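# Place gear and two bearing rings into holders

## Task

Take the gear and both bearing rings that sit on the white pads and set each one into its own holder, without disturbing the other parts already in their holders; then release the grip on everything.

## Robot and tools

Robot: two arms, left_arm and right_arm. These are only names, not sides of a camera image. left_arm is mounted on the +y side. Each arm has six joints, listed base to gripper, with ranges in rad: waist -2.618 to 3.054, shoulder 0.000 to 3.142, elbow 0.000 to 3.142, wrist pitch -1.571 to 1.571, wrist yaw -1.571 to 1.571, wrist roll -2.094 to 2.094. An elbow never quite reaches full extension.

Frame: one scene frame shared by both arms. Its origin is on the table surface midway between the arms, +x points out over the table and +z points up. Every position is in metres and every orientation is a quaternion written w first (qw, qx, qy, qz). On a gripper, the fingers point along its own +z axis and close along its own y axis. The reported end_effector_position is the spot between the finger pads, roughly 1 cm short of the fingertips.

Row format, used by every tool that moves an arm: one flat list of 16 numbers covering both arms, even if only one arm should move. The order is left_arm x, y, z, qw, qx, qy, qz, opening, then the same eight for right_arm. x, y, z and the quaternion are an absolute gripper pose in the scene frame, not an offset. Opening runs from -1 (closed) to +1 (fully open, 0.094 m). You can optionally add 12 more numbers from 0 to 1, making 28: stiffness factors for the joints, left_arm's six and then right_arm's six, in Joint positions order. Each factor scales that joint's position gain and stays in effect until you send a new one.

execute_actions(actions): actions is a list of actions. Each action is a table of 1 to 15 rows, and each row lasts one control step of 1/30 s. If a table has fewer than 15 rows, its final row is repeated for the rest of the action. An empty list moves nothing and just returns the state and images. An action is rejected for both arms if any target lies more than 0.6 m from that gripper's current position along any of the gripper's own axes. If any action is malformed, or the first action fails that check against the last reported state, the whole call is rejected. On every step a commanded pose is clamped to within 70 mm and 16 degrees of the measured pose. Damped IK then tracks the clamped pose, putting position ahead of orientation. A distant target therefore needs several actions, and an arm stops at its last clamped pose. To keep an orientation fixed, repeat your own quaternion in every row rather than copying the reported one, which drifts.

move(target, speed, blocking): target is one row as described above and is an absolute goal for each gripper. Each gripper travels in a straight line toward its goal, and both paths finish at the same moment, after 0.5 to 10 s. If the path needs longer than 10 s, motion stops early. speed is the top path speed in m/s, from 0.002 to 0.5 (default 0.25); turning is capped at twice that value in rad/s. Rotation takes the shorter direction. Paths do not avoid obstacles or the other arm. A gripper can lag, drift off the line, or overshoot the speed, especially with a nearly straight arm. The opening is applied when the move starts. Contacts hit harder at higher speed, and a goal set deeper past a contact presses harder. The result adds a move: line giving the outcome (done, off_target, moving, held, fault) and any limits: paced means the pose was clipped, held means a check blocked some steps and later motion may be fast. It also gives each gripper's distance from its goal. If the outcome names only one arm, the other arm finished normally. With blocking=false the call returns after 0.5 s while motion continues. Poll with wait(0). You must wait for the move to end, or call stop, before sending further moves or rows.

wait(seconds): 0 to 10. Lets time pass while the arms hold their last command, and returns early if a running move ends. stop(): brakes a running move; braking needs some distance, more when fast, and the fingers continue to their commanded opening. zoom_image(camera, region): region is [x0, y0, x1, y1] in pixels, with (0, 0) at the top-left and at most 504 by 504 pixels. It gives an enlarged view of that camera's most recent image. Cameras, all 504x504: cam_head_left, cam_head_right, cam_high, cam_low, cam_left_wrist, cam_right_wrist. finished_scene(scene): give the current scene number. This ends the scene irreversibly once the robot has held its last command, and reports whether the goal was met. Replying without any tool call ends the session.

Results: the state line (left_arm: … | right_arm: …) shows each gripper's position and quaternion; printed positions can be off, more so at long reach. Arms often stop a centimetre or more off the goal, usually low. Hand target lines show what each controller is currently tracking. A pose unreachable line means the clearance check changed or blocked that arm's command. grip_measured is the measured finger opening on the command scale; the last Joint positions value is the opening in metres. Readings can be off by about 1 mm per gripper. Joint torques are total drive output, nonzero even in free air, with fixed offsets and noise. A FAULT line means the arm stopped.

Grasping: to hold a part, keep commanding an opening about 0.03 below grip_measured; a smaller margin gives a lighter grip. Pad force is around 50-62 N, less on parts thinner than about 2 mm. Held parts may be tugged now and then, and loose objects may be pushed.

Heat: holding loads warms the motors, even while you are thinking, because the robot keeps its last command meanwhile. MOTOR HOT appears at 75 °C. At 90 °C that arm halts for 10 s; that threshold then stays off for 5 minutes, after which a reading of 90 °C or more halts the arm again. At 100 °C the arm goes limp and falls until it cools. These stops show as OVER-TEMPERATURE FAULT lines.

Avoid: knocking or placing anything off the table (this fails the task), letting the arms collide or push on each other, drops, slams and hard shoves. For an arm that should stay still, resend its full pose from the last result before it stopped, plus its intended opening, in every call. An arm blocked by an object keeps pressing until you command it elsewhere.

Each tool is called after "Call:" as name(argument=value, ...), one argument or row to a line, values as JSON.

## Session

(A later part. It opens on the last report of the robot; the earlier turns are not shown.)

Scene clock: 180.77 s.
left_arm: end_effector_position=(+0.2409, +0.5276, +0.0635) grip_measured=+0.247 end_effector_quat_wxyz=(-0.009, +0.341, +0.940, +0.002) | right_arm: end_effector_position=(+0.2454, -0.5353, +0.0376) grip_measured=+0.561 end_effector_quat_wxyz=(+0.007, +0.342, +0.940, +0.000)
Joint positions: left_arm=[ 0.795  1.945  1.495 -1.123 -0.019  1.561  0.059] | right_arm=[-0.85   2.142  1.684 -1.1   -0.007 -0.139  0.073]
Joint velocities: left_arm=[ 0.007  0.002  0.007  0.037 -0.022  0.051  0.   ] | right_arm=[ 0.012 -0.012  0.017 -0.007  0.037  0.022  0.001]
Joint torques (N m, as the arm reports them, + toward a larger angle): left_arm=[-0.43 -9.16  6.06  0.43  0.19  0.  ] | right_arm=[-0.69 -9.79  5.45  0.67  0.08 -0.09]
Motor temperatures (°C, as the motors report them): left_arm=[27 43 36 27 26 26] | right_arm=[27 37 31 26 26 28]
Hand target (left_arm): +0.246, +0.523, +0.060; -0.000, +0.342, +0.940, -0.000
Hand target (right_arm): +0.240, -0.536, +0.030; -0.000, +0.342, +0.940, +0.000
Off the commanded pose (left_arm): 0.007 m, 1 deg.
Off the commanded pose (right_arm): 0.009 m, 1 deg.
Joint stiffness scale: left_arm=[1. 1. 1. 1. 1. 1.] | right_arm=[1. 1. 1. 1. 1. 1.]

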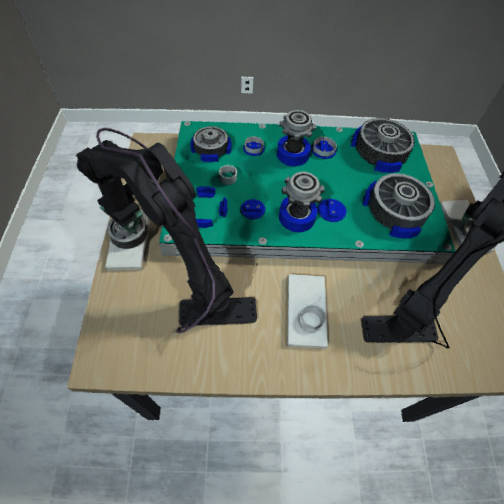

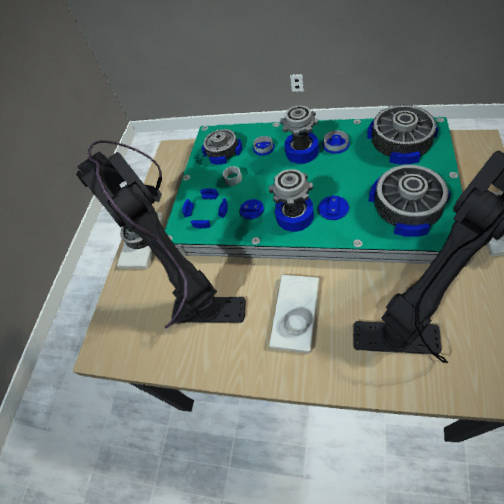

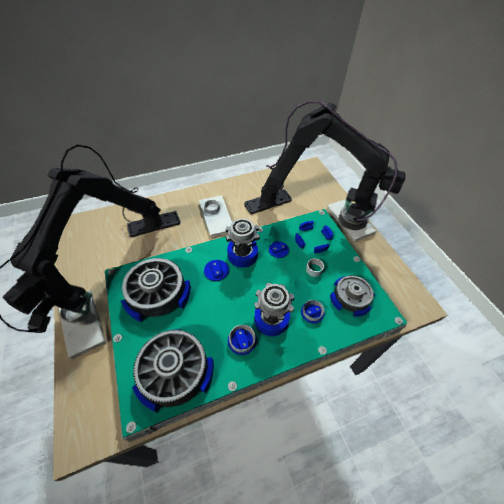

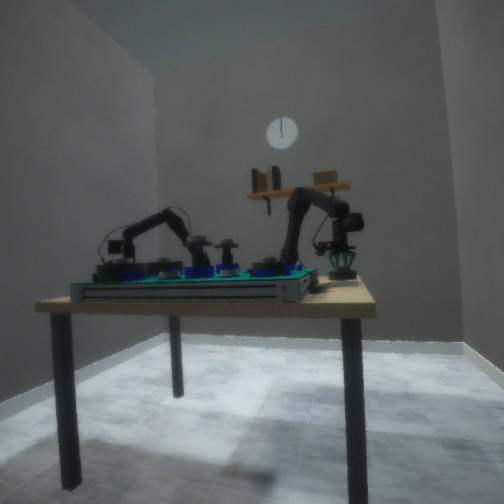

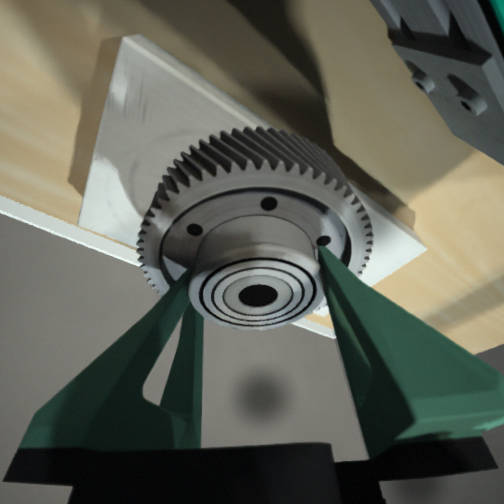

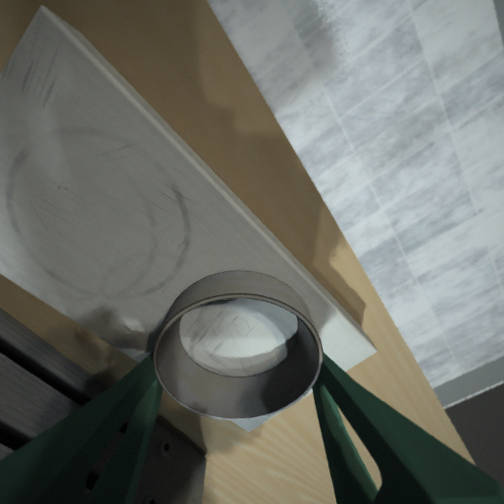

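Call:
move(
  target=[0.243, 0.522, 0.155, 0, 0.342, 0.940, 0, 0.18, 0.243, -0.530, 0.165, 0, 0.342, 0.940, 0, 0.50],
  speed=0.16,
)

Call:
move(
  target=[0.2985, 0.2995, 0.155, 0, 0.342, 0.940, 0, 0.18, 0.310, -0.097, 0.165, 0, 0.574, 0.819, 0, 0.50],
  speed=0.28,
)

Scene clock: 195.53 s.
left_arm: end_effector_position=(+0.2386, +0.5239, +0.1159) grip_measured=+0.247 end_effector_quat_wxyz=(-0.019, +0.341, +0.940, -0.029) | right_arm: end_effector_position=(+0.2429, -0.5325, +0.1587) grip_measured=+0.561 end_effector_quat_wxyz=(+0.011, +0.342, +0.940, -0.002)
Joint positions: left_arm=[ 0.795  1.971  1.739 -1.406 -0.016  1.561  0.059] | right_arm=[-0.85   2.126  2.143 -1.567 -0.007 -0.139  0.073]
Joint velocities: left_arm=[-0.007 -0.002  0.002 -0.051  0.007  0.007  0.   ] | right_arm=[-0.007 -0.007  0.002  0.022 -0.037 -0.037 -0.002]
Joint torques (N m, as the arm reports them, + toward a larger angle): left_arm=[ -0.2  -13.99  14.22  -0.39   0.19   0.03] | right_arm=[  0.68 -10.44   7.86   0.45   0.09   0.06]
Motor temperatures (°C, as the motors report them): left_arm=[27 43 37 27 26 26] | right_arm=[27 37 31 26 26 28]
Hand target (left_arm): +0.242, +0.521, +0.153; +0.000, +0.342, +0.940, +0.001
Hand target (right_arm): +0.243, -0.530, +0.165; +0.011, +0.342, +0.940, -0.006
Off the commanded pose (left_arm): 0.039 m, 4 deg.
Off the commanded pose (right_arm): 0.007 m, 1 deg.
Joint stiffness scale: left_arm=[1. 1. 1. 1. 1. 1.] | right_arm=[1. 1. 1. 1. 1. 1.]
joint sent to its limit (right arm) — the command would take joint 4 (wrist pitch) past its lower limit, so that joint was sent only as far as its limit.
move: off_target (left_arm)

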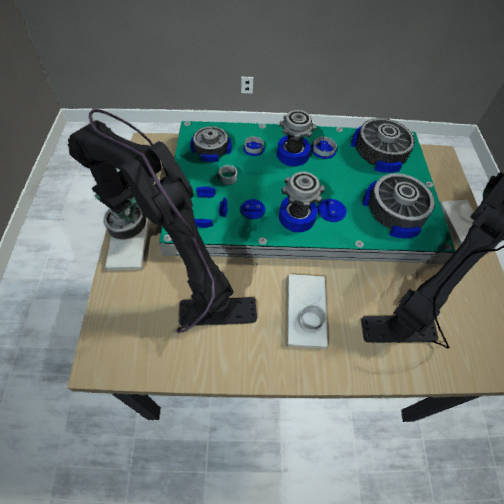

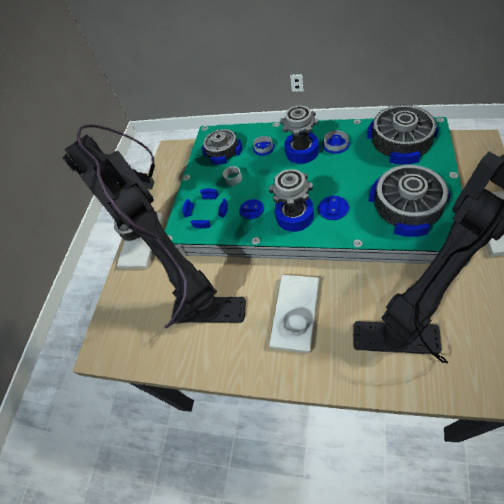

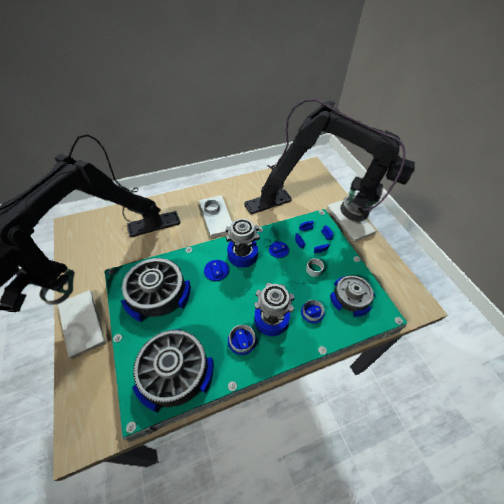

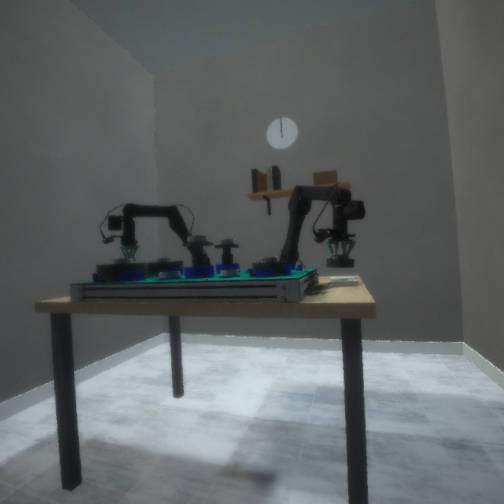

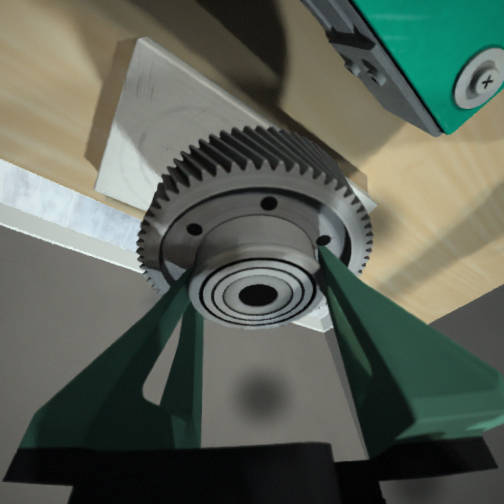

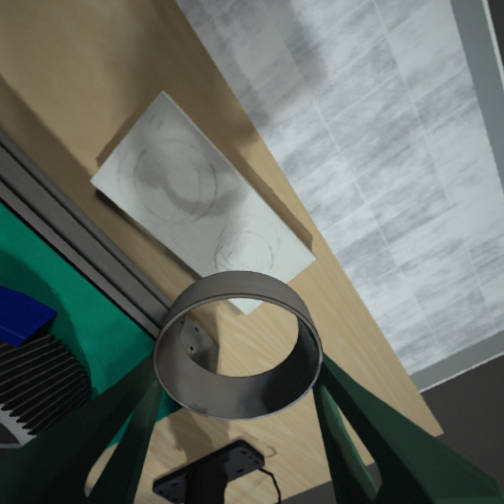

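Scene clock: 197.87 s.
left_arm: end_effector_position=(+0.3004, +0.3015, +0.1436) grip_measured=+0.183 end_effector_quat_wxyz=(-0.014, +0.343, +0.939, -0.000) | right_arm: end_effector_position=(+0.3120, -0.1009, +0.1567) grip_measured=+0.560 end_effector_quat_wxyz=(-0.006, +0.567, +0.824, -0.009)
Joint positions: left_arm=[ 0.097  1.686  1.489 -1.399 -0.014  0.869  0.056] | right_arm=[ 0.346  1.98   1.916 -1.529  0.     1.565  0.073]
Joint velocities: left_arm=[-0.012 -0.017  0.002 -0.022 -0.007  0.007  0.001] | right_arm=[-0.007 -0.002  0.002  0.007  0.007  0.037 -0.001]
Joint torques (N m, as the arm reports them, + toward a larger angle): left_arm=[-0.27 -8.2  10.39  0.12  0.18 -0.04] | right_arm=[-0.4  -9.29  8.74  0.3   0.17  0.1 ]
Motor temperatures (°C, as the motors report them): left_arm=[27 44 37 27 26 26] | right_arm=[27 37 32 26 26 28]
Hand target (left_arm): +0.304, +0.298, +0.156; +0.005, +0.342, +0.940, +0.002
Hand target (right_arm): +0.313, -0.105, +0.165; +0.001, +0.574, +0.819, -0.011
Off the commanded pose (left_arm): 0.012 m, 2 deg.
Off the commanded pose (right_arm): 0.009 m, 2 deg.
Joint stiffness scale: left_arm=[1. 1. 1. 1. 1. 1.] | right_arm=[1. 1. 1. 1. 1. 1.]
move: off_target (left_arm); limits=paced

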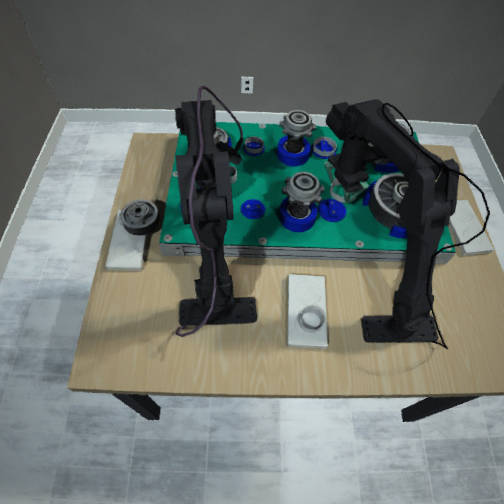

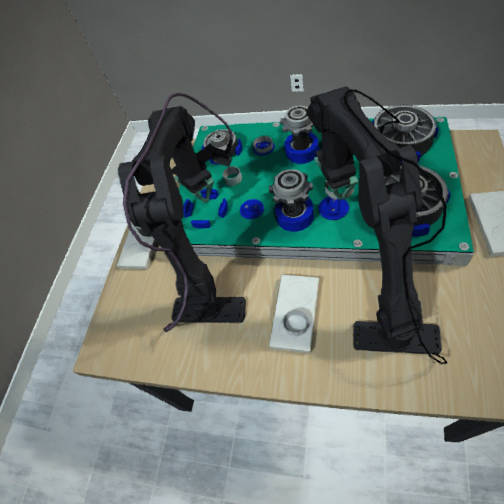

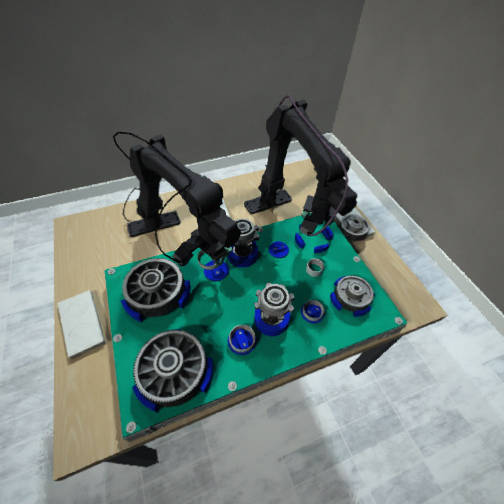

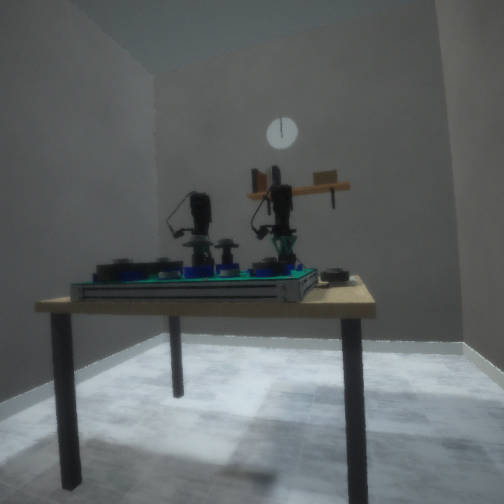

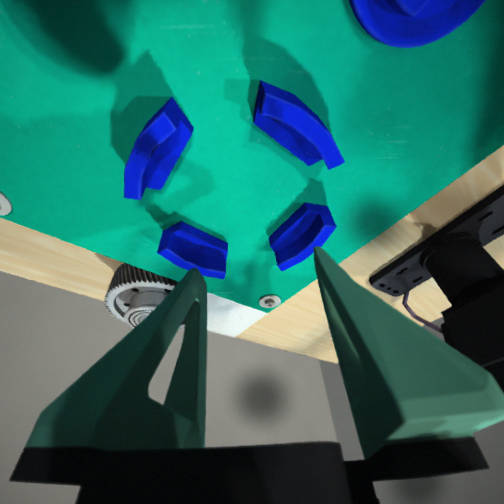

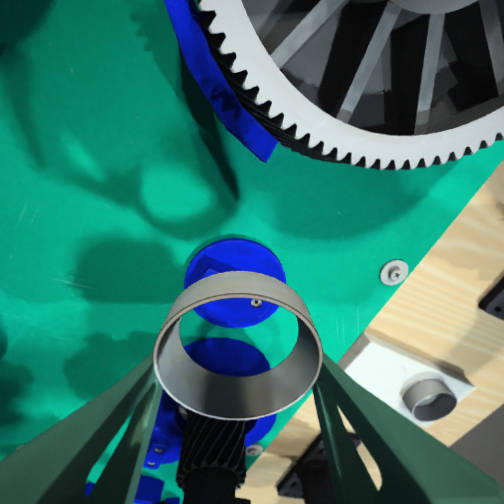

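Call:
zoom_image(
  camera="cam_head_left",
  region=[80, 170, 200, 290],
)

Call:
zoom_image(
  camera="cam_low",
  region=[280, 240, 390, 310],
)

Call:
zoom_image(
  camera="cam_high",
  region=[300, 180, 420, 280],
)

Region (80, 170, 200, 290) of cam_head_left's 504x504 image, scaled by 4.200, with more detail than that image has.

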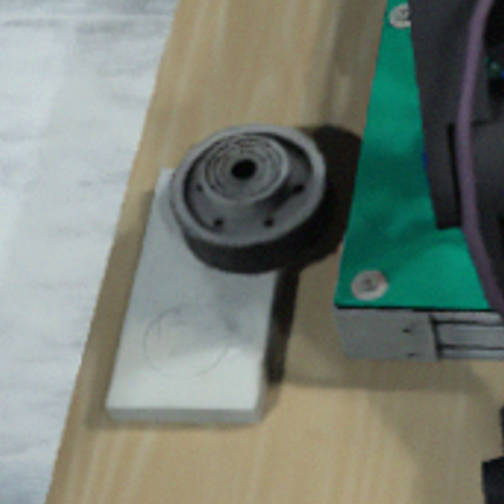

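Region (280, 240, 390, 310) of cam_low's 504x504 image, scaled by 4.582, with more detail than that image has; it fills the top 321 rows of this view, and the rest is white.

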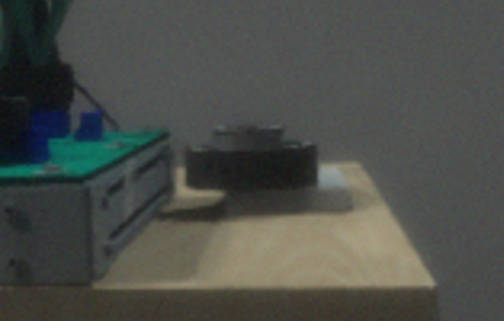

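Region (300, 180, 420, 280) of cam_high's 504x504 image, scaled by 4.200, with more detail than that image has.

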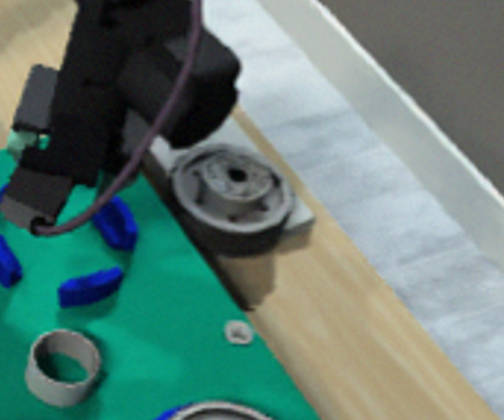

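Call:
zoom_image(
  camera="cam_left_wrist",
  region=[110, 60, 360, 300],
)

Call:
zoom_image(
  camera="cam_right_wrist",
  region=[140, 220, 340, 430],
)

Region (110, 60, 360, 300) of cam_left_wrist's 504x504 image, scaled by 2.016, with more detail than that image has; it fills the top 484 rows of this view, and the rest is white.

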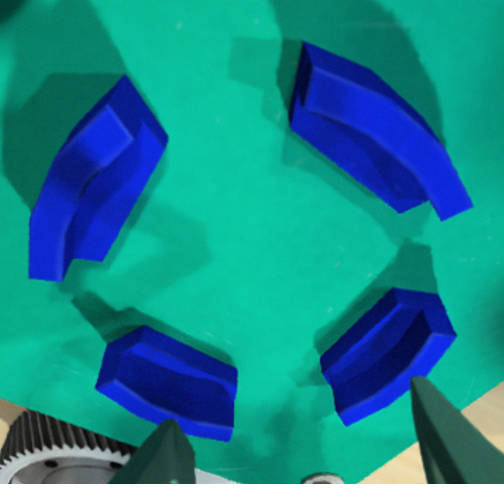

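Region (140, 220, 340, 430) of cam_right_wrist's 504x504 image, scaled by 2.400, with more detail than that image has; it fills the left 480 columns of this view, and the rest is white.

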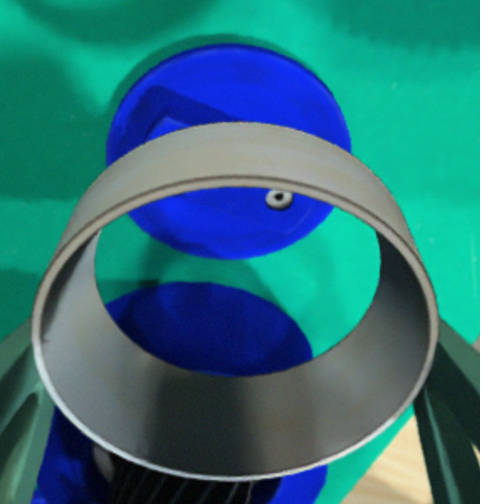

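Call:
move(
  target=[0.285, 0.4975, 0.105, 0, 0.342, 0.940, 0, 0.9, 0.3086, -0.0857, 0.110, 0, 0.574, 0.819, 0, 0.50],
  speed=0.18,
)

Scene clock: 220.67 s.
left_arm: end_effector_position=(+0.2752, +0.4985, +0.1033) grip_measured=+0.897 end_effector_quat_wxyz=(-0.012, +0.337, +0.941, +0.001) | right_arm: end_effector_position=(+0.3091, -0.0888, +0.1031) grip_measured=+0.560 end_effector_quat_wxyz=(-0.008, +0.573, +0.819, -0.012)
Joint positions: left_arm=[ 0.67   1.94   1.648 -1.288 -0.021  1.428  0.089] | right_arm=[ 0.38   1.98   1.703 -1.323  0.     1.613  0.073]
Joint velocities: left_arm=[-0.017 -0.012  0.012 -0.007 -0.007  0.051 -0.001] | right_arm=[-0.007 -0.002  0.017 -0.022  0.051  0.007  0.002]
Joint torques (N m, as the arm reports them, + toward a larger angle): left_arm=[ 0.14 -8.21  9.74  0.21  0.14  0.1 ] | right_arm=[  0.67 -11.06   5.7    0.6    0.03   0.09]
Motor temperatures (°C, as the motors report them): left_arm=[27 42 39 27 26 26] | right_arm=[27 37 33 25 26 28]
Hand target (left_arm): +0.280, +0.499, +0.104; -0.004, +0.342, +0.940, -0.001
Hand target (right_arm): +0.308, -0.086, +0.110; -0.000, +0.574, +0.819, -0.001
Off the commanded pose (left_arm): 0.010 m, 1 deg.
Off the commanded pose (right_arm): 0.008 m, 2 deg.
Joint stiffness scale: left_arm=[1. 1. 1. 1. 1. 1.] | right_arm=[1. 1. 1. 1. 1. 1.]
move: done

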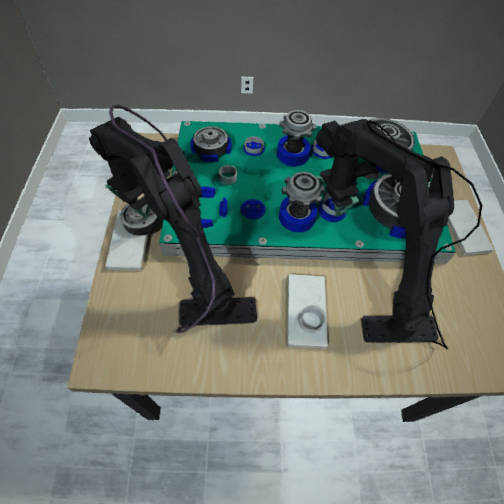

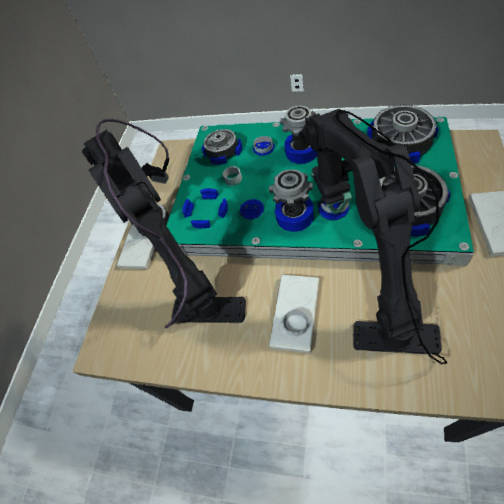

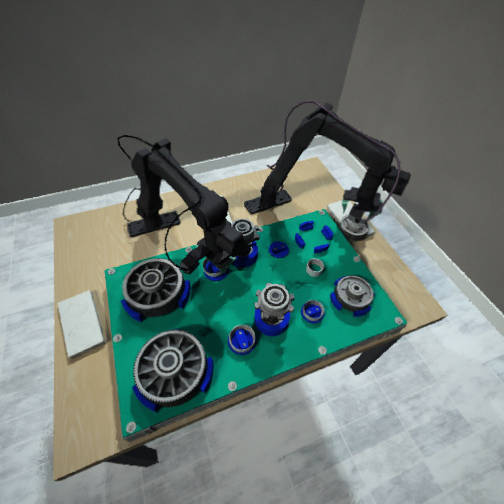

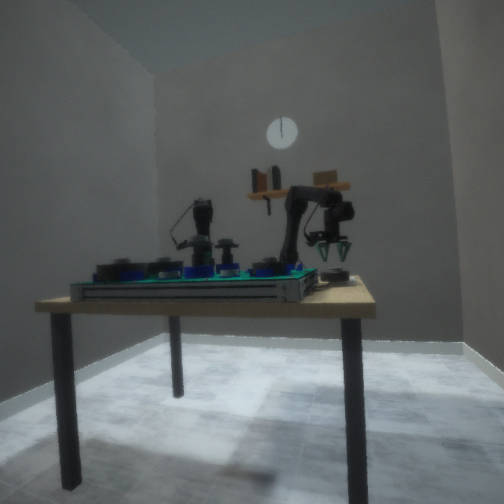

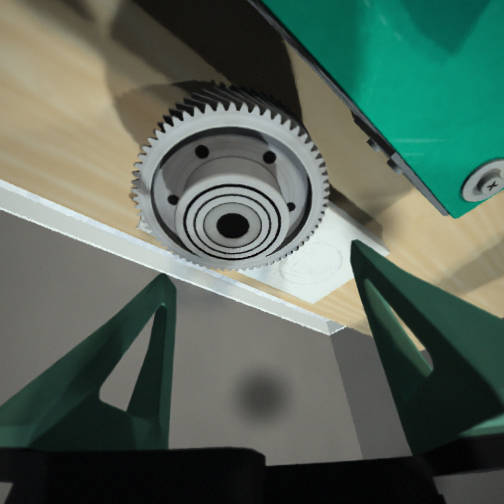

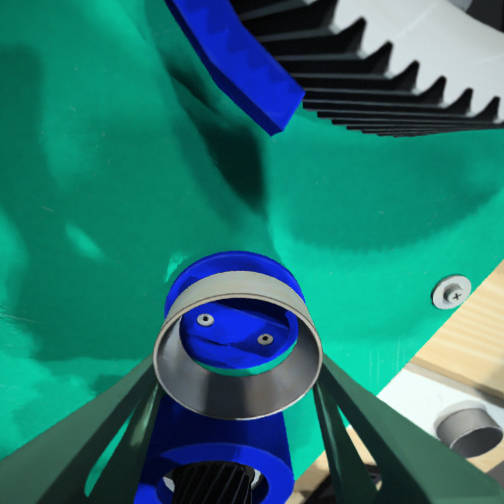

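Call:
zoom_image(
  camera="cam_right_wrist",
  region=[150, 240, 330, 420],
)

Call:
zoom_image(
  camera="cam_left_wrist",
  region=[120, 80, 370, 300],
)

Region (150, 240, 330, 420) of cam_right_wrist's 504x504 image, scaled by 2.800, with more detail than that image has.

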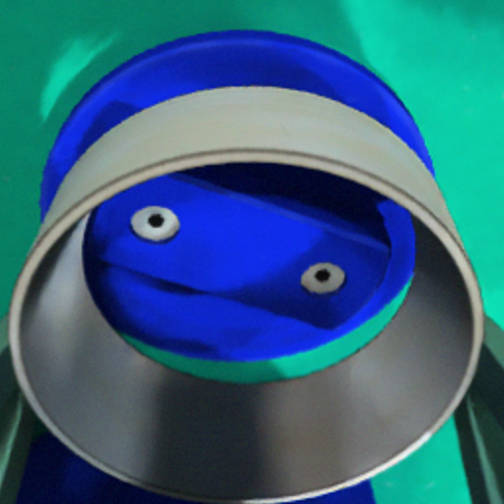

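Region (120, 80, 370, 300) of cam_left_wrist's 504x504 image, scaled by 2.016, with more detail than that image has; it fills the top 444 rows of this view, and the rest is white.

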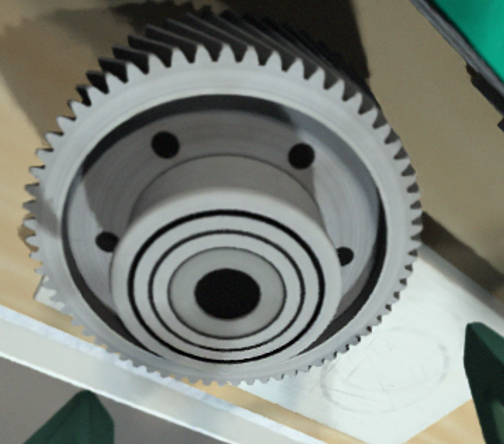

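Call:
move(
  target=[0.2947, 0.4987, 0.073, 0, 0.342, 0.940, 0, 0.9, 0.3099, -0.0852, 0.1072, 0, 0.574, 0.819, 0, 0.50],
  speed=0.05,
)

Scene clock: 255.57 s.
left_arm: end_effector_position=(+0.2910, +0.5055, +0.0810) grip_measured=+0.897 end_effector_quat_wxyz=(-0.005, +0.340, +0.940, +0.013) | right_arm: end_effector_position=(+0.3113, -0.0879, +0.1030) grip_measured=+0.560 end_effector_quat_wxyz=(-0.005, +0.573, +0.819, -0.008)
Joint positions: left_arm=[ 0.656  1.986  1.624 -1.19  -0.02   1.422  0.089] | right_arm=[ 0.38   1.98   1.703 -1.314  0.     1.613  0.073]
Joint velocities: left_arm=[-0.007  0.012 -0.012  0.007  0.037 -0.037 -0.001] | right_arm=[-0.007 -0.027  0.007 -0.066 -0.022  0.022 -0.001]
Joint torques (N m, as the arm reports them, + toward a larger angle): left_arm=[-0.59 -8.63  6.44  0.35  0.22 -0.01] | right_arm=[  0.74 -10.66   5.6    0.62   0.03   0.09]
Motor temperatures (°C, as the motors report them): left_arm=[27 42 39 26 26 26] | right_arm=[27 40 32 25 26 28]
Hand target (left_arm): +0.294, +0.499, +0.073; -0.000, +0.342, +0.940, +0.000
Hand target (right_arm): +0.310, -0.085, +0.107; +0.000, +0.574, +0.819, -0.000
Off the commanded pose (left_arm): 0.011 m, 2 deg.
Off the commanded pose (right_arm): 0.005 m, 1 deg.
Joint stiffness scale: left_arm=[1. 1. 1. 1. 1. 1.] | right_arm=[1. 1. 1. 1. 1. 1.]
move: off_target (left_arm)

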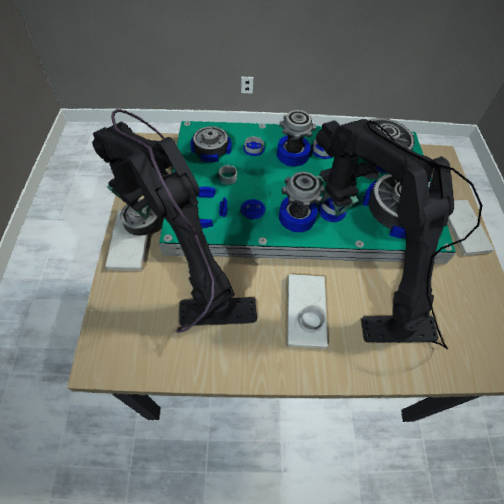

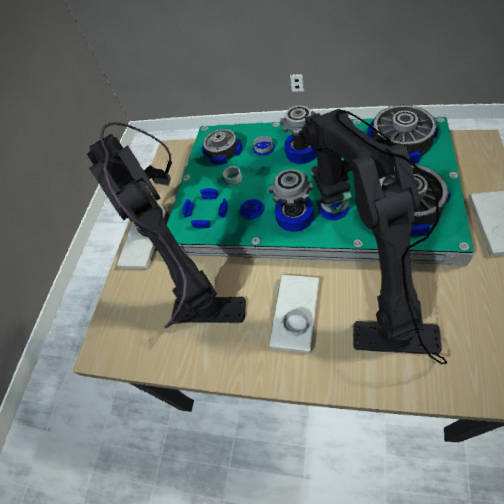

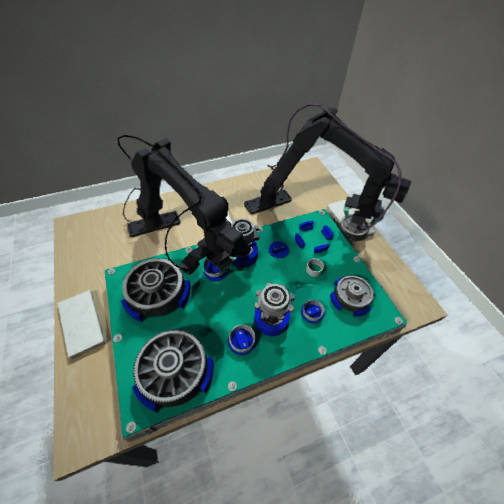

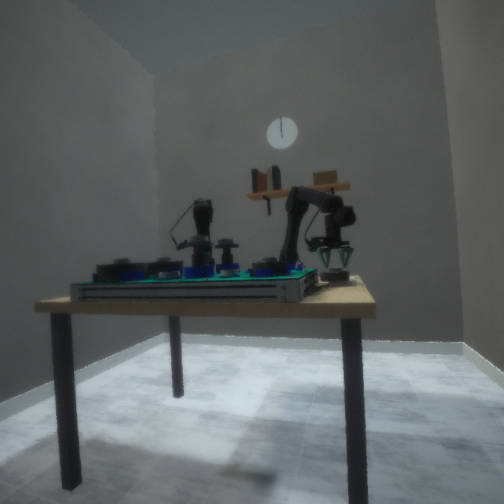

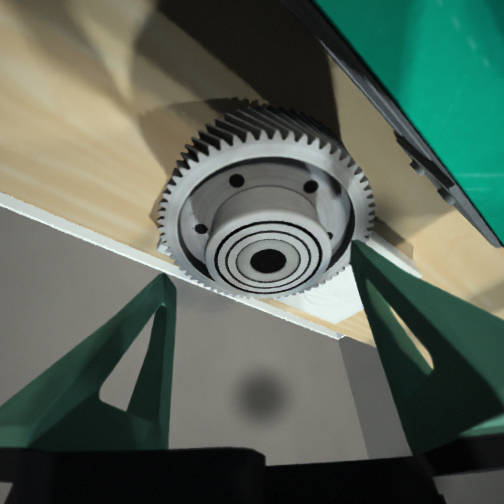

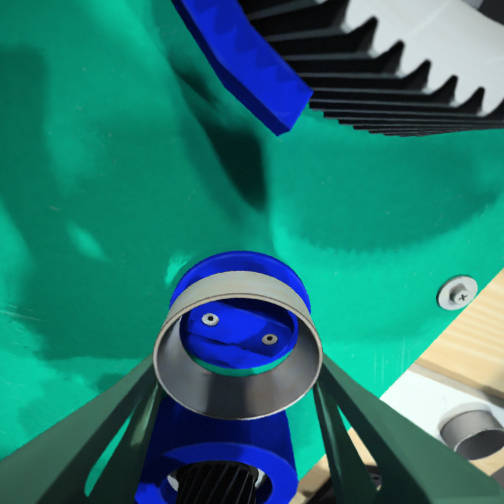

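Call:
move(
  target=[0.2934, 0.4929, 0.058, -0.0047, 0.342, 0.940, -0.0083, 0.6, 0.3090, -0.0856, 0.0992, 0, 0.574, 0.819, 0, 0.50],
  speed=0.02,
)

Scene clock: 295.23 s.
left_arm: end_effector_position=(+0.2908, +0.5005, +0.0700) grip_measured=+0.603 end_effector_quat_wxyz=(-0.006, +0.341, +0.940, +0.010) | right_arm: end_effector_position=(+0.3097, -0.0871, +0.0945) grip_measured=+0.560 end_effector_quat_wxyz=(-0.009, +0.573, +0.819, -0.008)
Joint positions: left_arm=[ 0.647  1.986  1.579 -1.153 -0.02   1.413  0.075] | right_arm=[ 0.38   1.98   1.669 -1.283 -0.008  1.613  0.073]
Joint velocities: left_arm=[-0.002 -0.007 -0.017 -0.022  0.007  0.007  0.   ] | right_arm=[-0.002 -0.007  0.007 -0.007  0.007  0.066 -0.001]
Joint torques (N m, as the arm reports them, + toward a larger angle): left_arm=[-0.57 -7.85  6.17  0.32  0.24 -0.04] | right_arm=[  0.75 -10.84   5.52   0.63   0.11   0.09]
Motor temperatures (°C, as the motors report them): left_arm=[27 42 37 26 26 26] | right_arm=[27 40 32 25 26 28]
Hand target (left_arm): +0.293, +0.493, +0.058; -0.005, +0.342, +0.940, -0.008
Hand target (right_arm): +0.309, -0.086, +0.099; +0.000, +0.574, +0.819, -0.000
Off the commanded pose (left_arm): 0.014 m, 2 deg.
Off the commanded pose (right_arm): 0.005 m, 1 deg.
Joint stiffness scale: left_arm=[1. 1. 1. 1. 1. 1.] | right_arm=[1. 1. 1. 1. 1. 1.]
move: off_target (left_arm)

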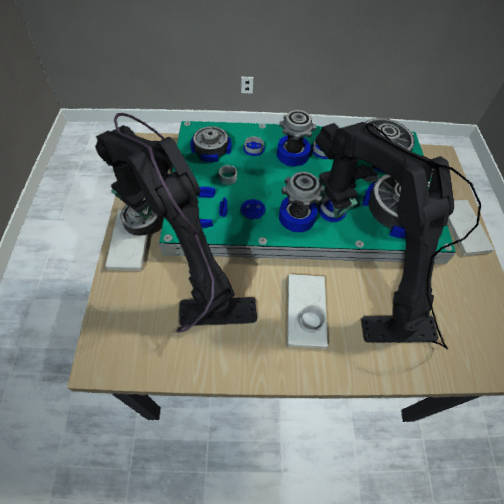

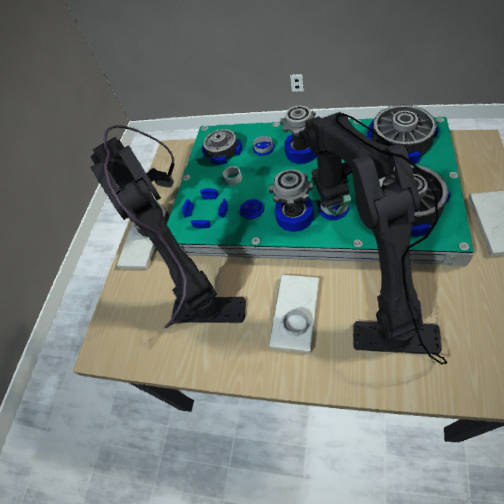

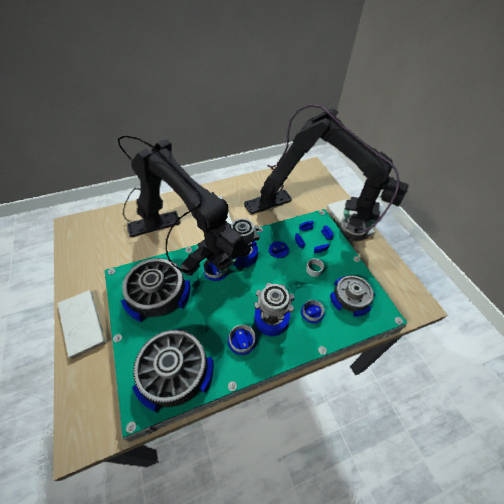

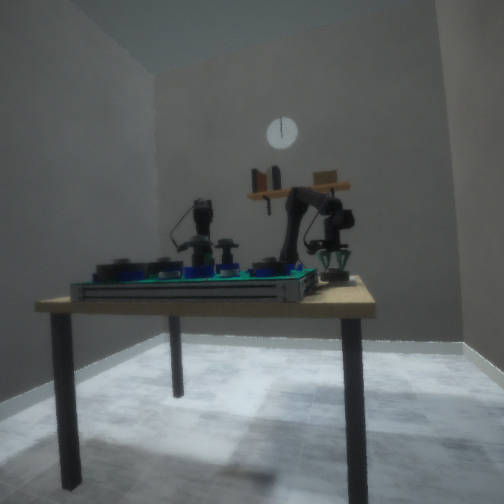

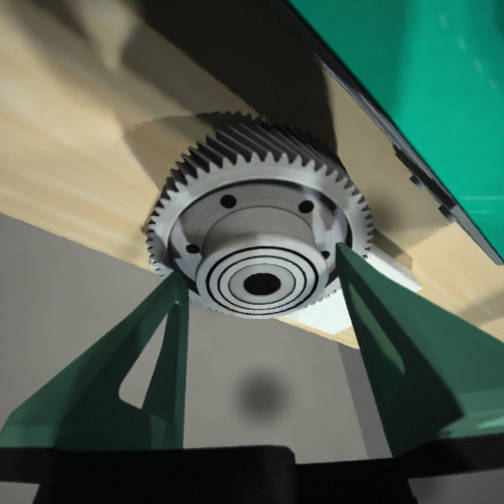

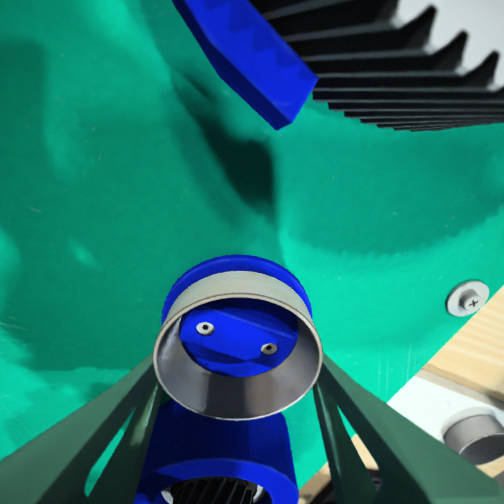

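Call:
move(
  target=[0.2911, 0.4909, 0.050, -0.0047, 0.342, 0.940, -0.0083, 0.40, 0.3085, -0.0858, 0.0932, 0, 0.574, 0.819, 0, 0.50],
  speed=0.012,
)

Scene clock: 303.27 s.
left_arm: end_effector_position=(+0.2887, +0.4988, +0.0604) grip_measured=+0.403 end_effector_quat_wxyz=(-0.007, +0.341, +0.940, +0.008) | right_arm: end_effector_position=(+0.3095, -0.0870, +0.0878) grip_measured=+0.560 end_effector_quat_wxyz=(-0.009, +0.573, +0.819, -0.007)
Joint positions: left_arm=[ 0.647  1.986  1.541 -1.119 -0.021  1.413  0.066] | right_arm=[ 0.38   1.98   1.642 -1.254 -0.009  1.613  0.073]
Joint velocities: left_arm=[-0.017  0.007  0.002 -0.022 -0.051 -0.007 -0.   ] | right_arm=[ 0.012 -0.017 -0.012 -0.066 -0.066 -0.007 -0.002]
Joint torques (N m, as the arm reports them, + toward a larger angle): left_arm=[-0.69 -8.21  6.04  0.32  0.21 -0.03] | right_arm=[  0.72 -10.84   5.64   0.6    0.11   0.09]
Motor temperatures (°C, as the motors report them): left_arm=[27 42 37 26 26 26] | right_arm=[27 40 32 25 26 28]
Hand target (left_arm): +0.291, +0.491, +0.050; -0.005, +0.342, +0.940, -0.008
Hand target (right_arm): +0.308, -0.086, +0.093; -0.000, +0.574, +0.819, -0.001
Off the commanded pose (left_arm): 0.013 m, 2 deg.
Off the commanded pose (right_arm): 0.006 m, 1 deg.
Joint stiffness scale: left_arm=[1. 1. 1. 1. 1. 1.] | right_arm=[1. 1. 1. 1. 1. 1.]
move: off_target (left_arm)

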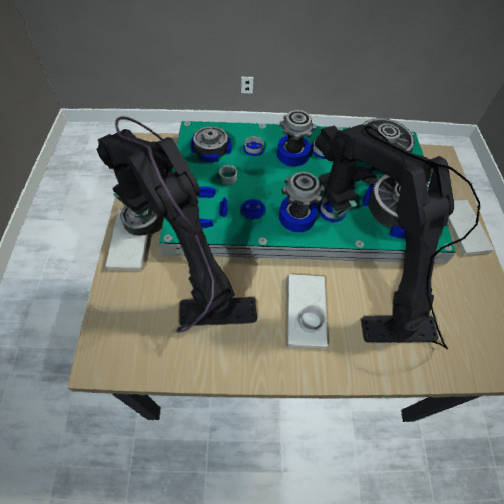

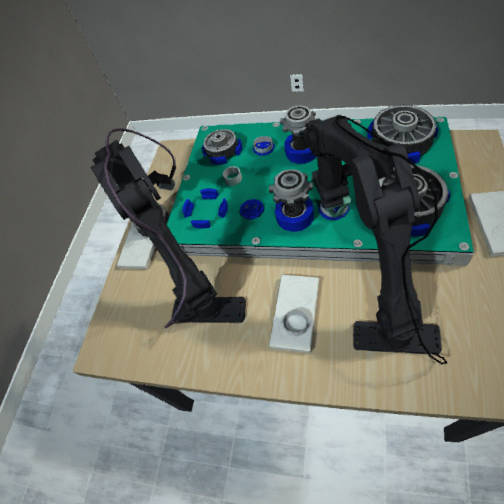

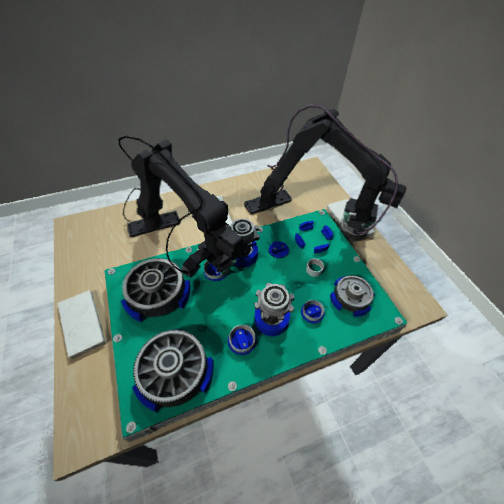

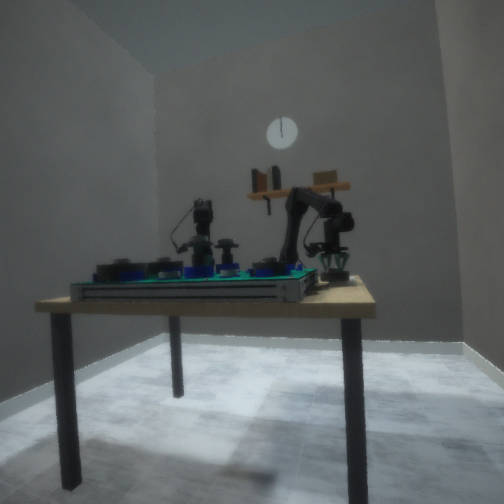

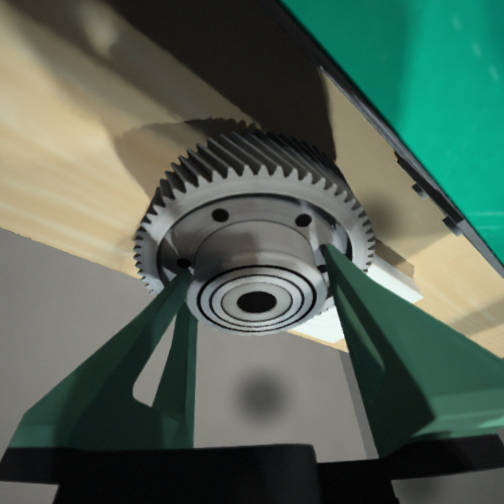

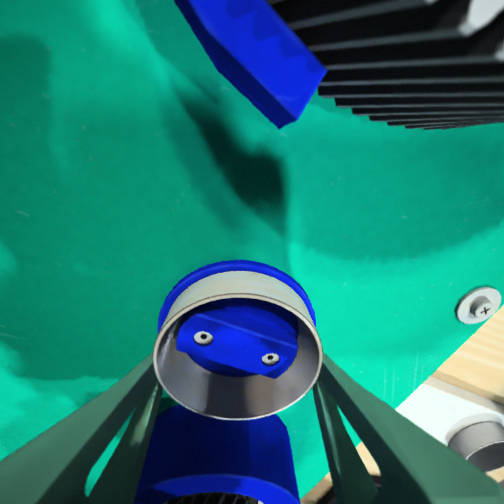

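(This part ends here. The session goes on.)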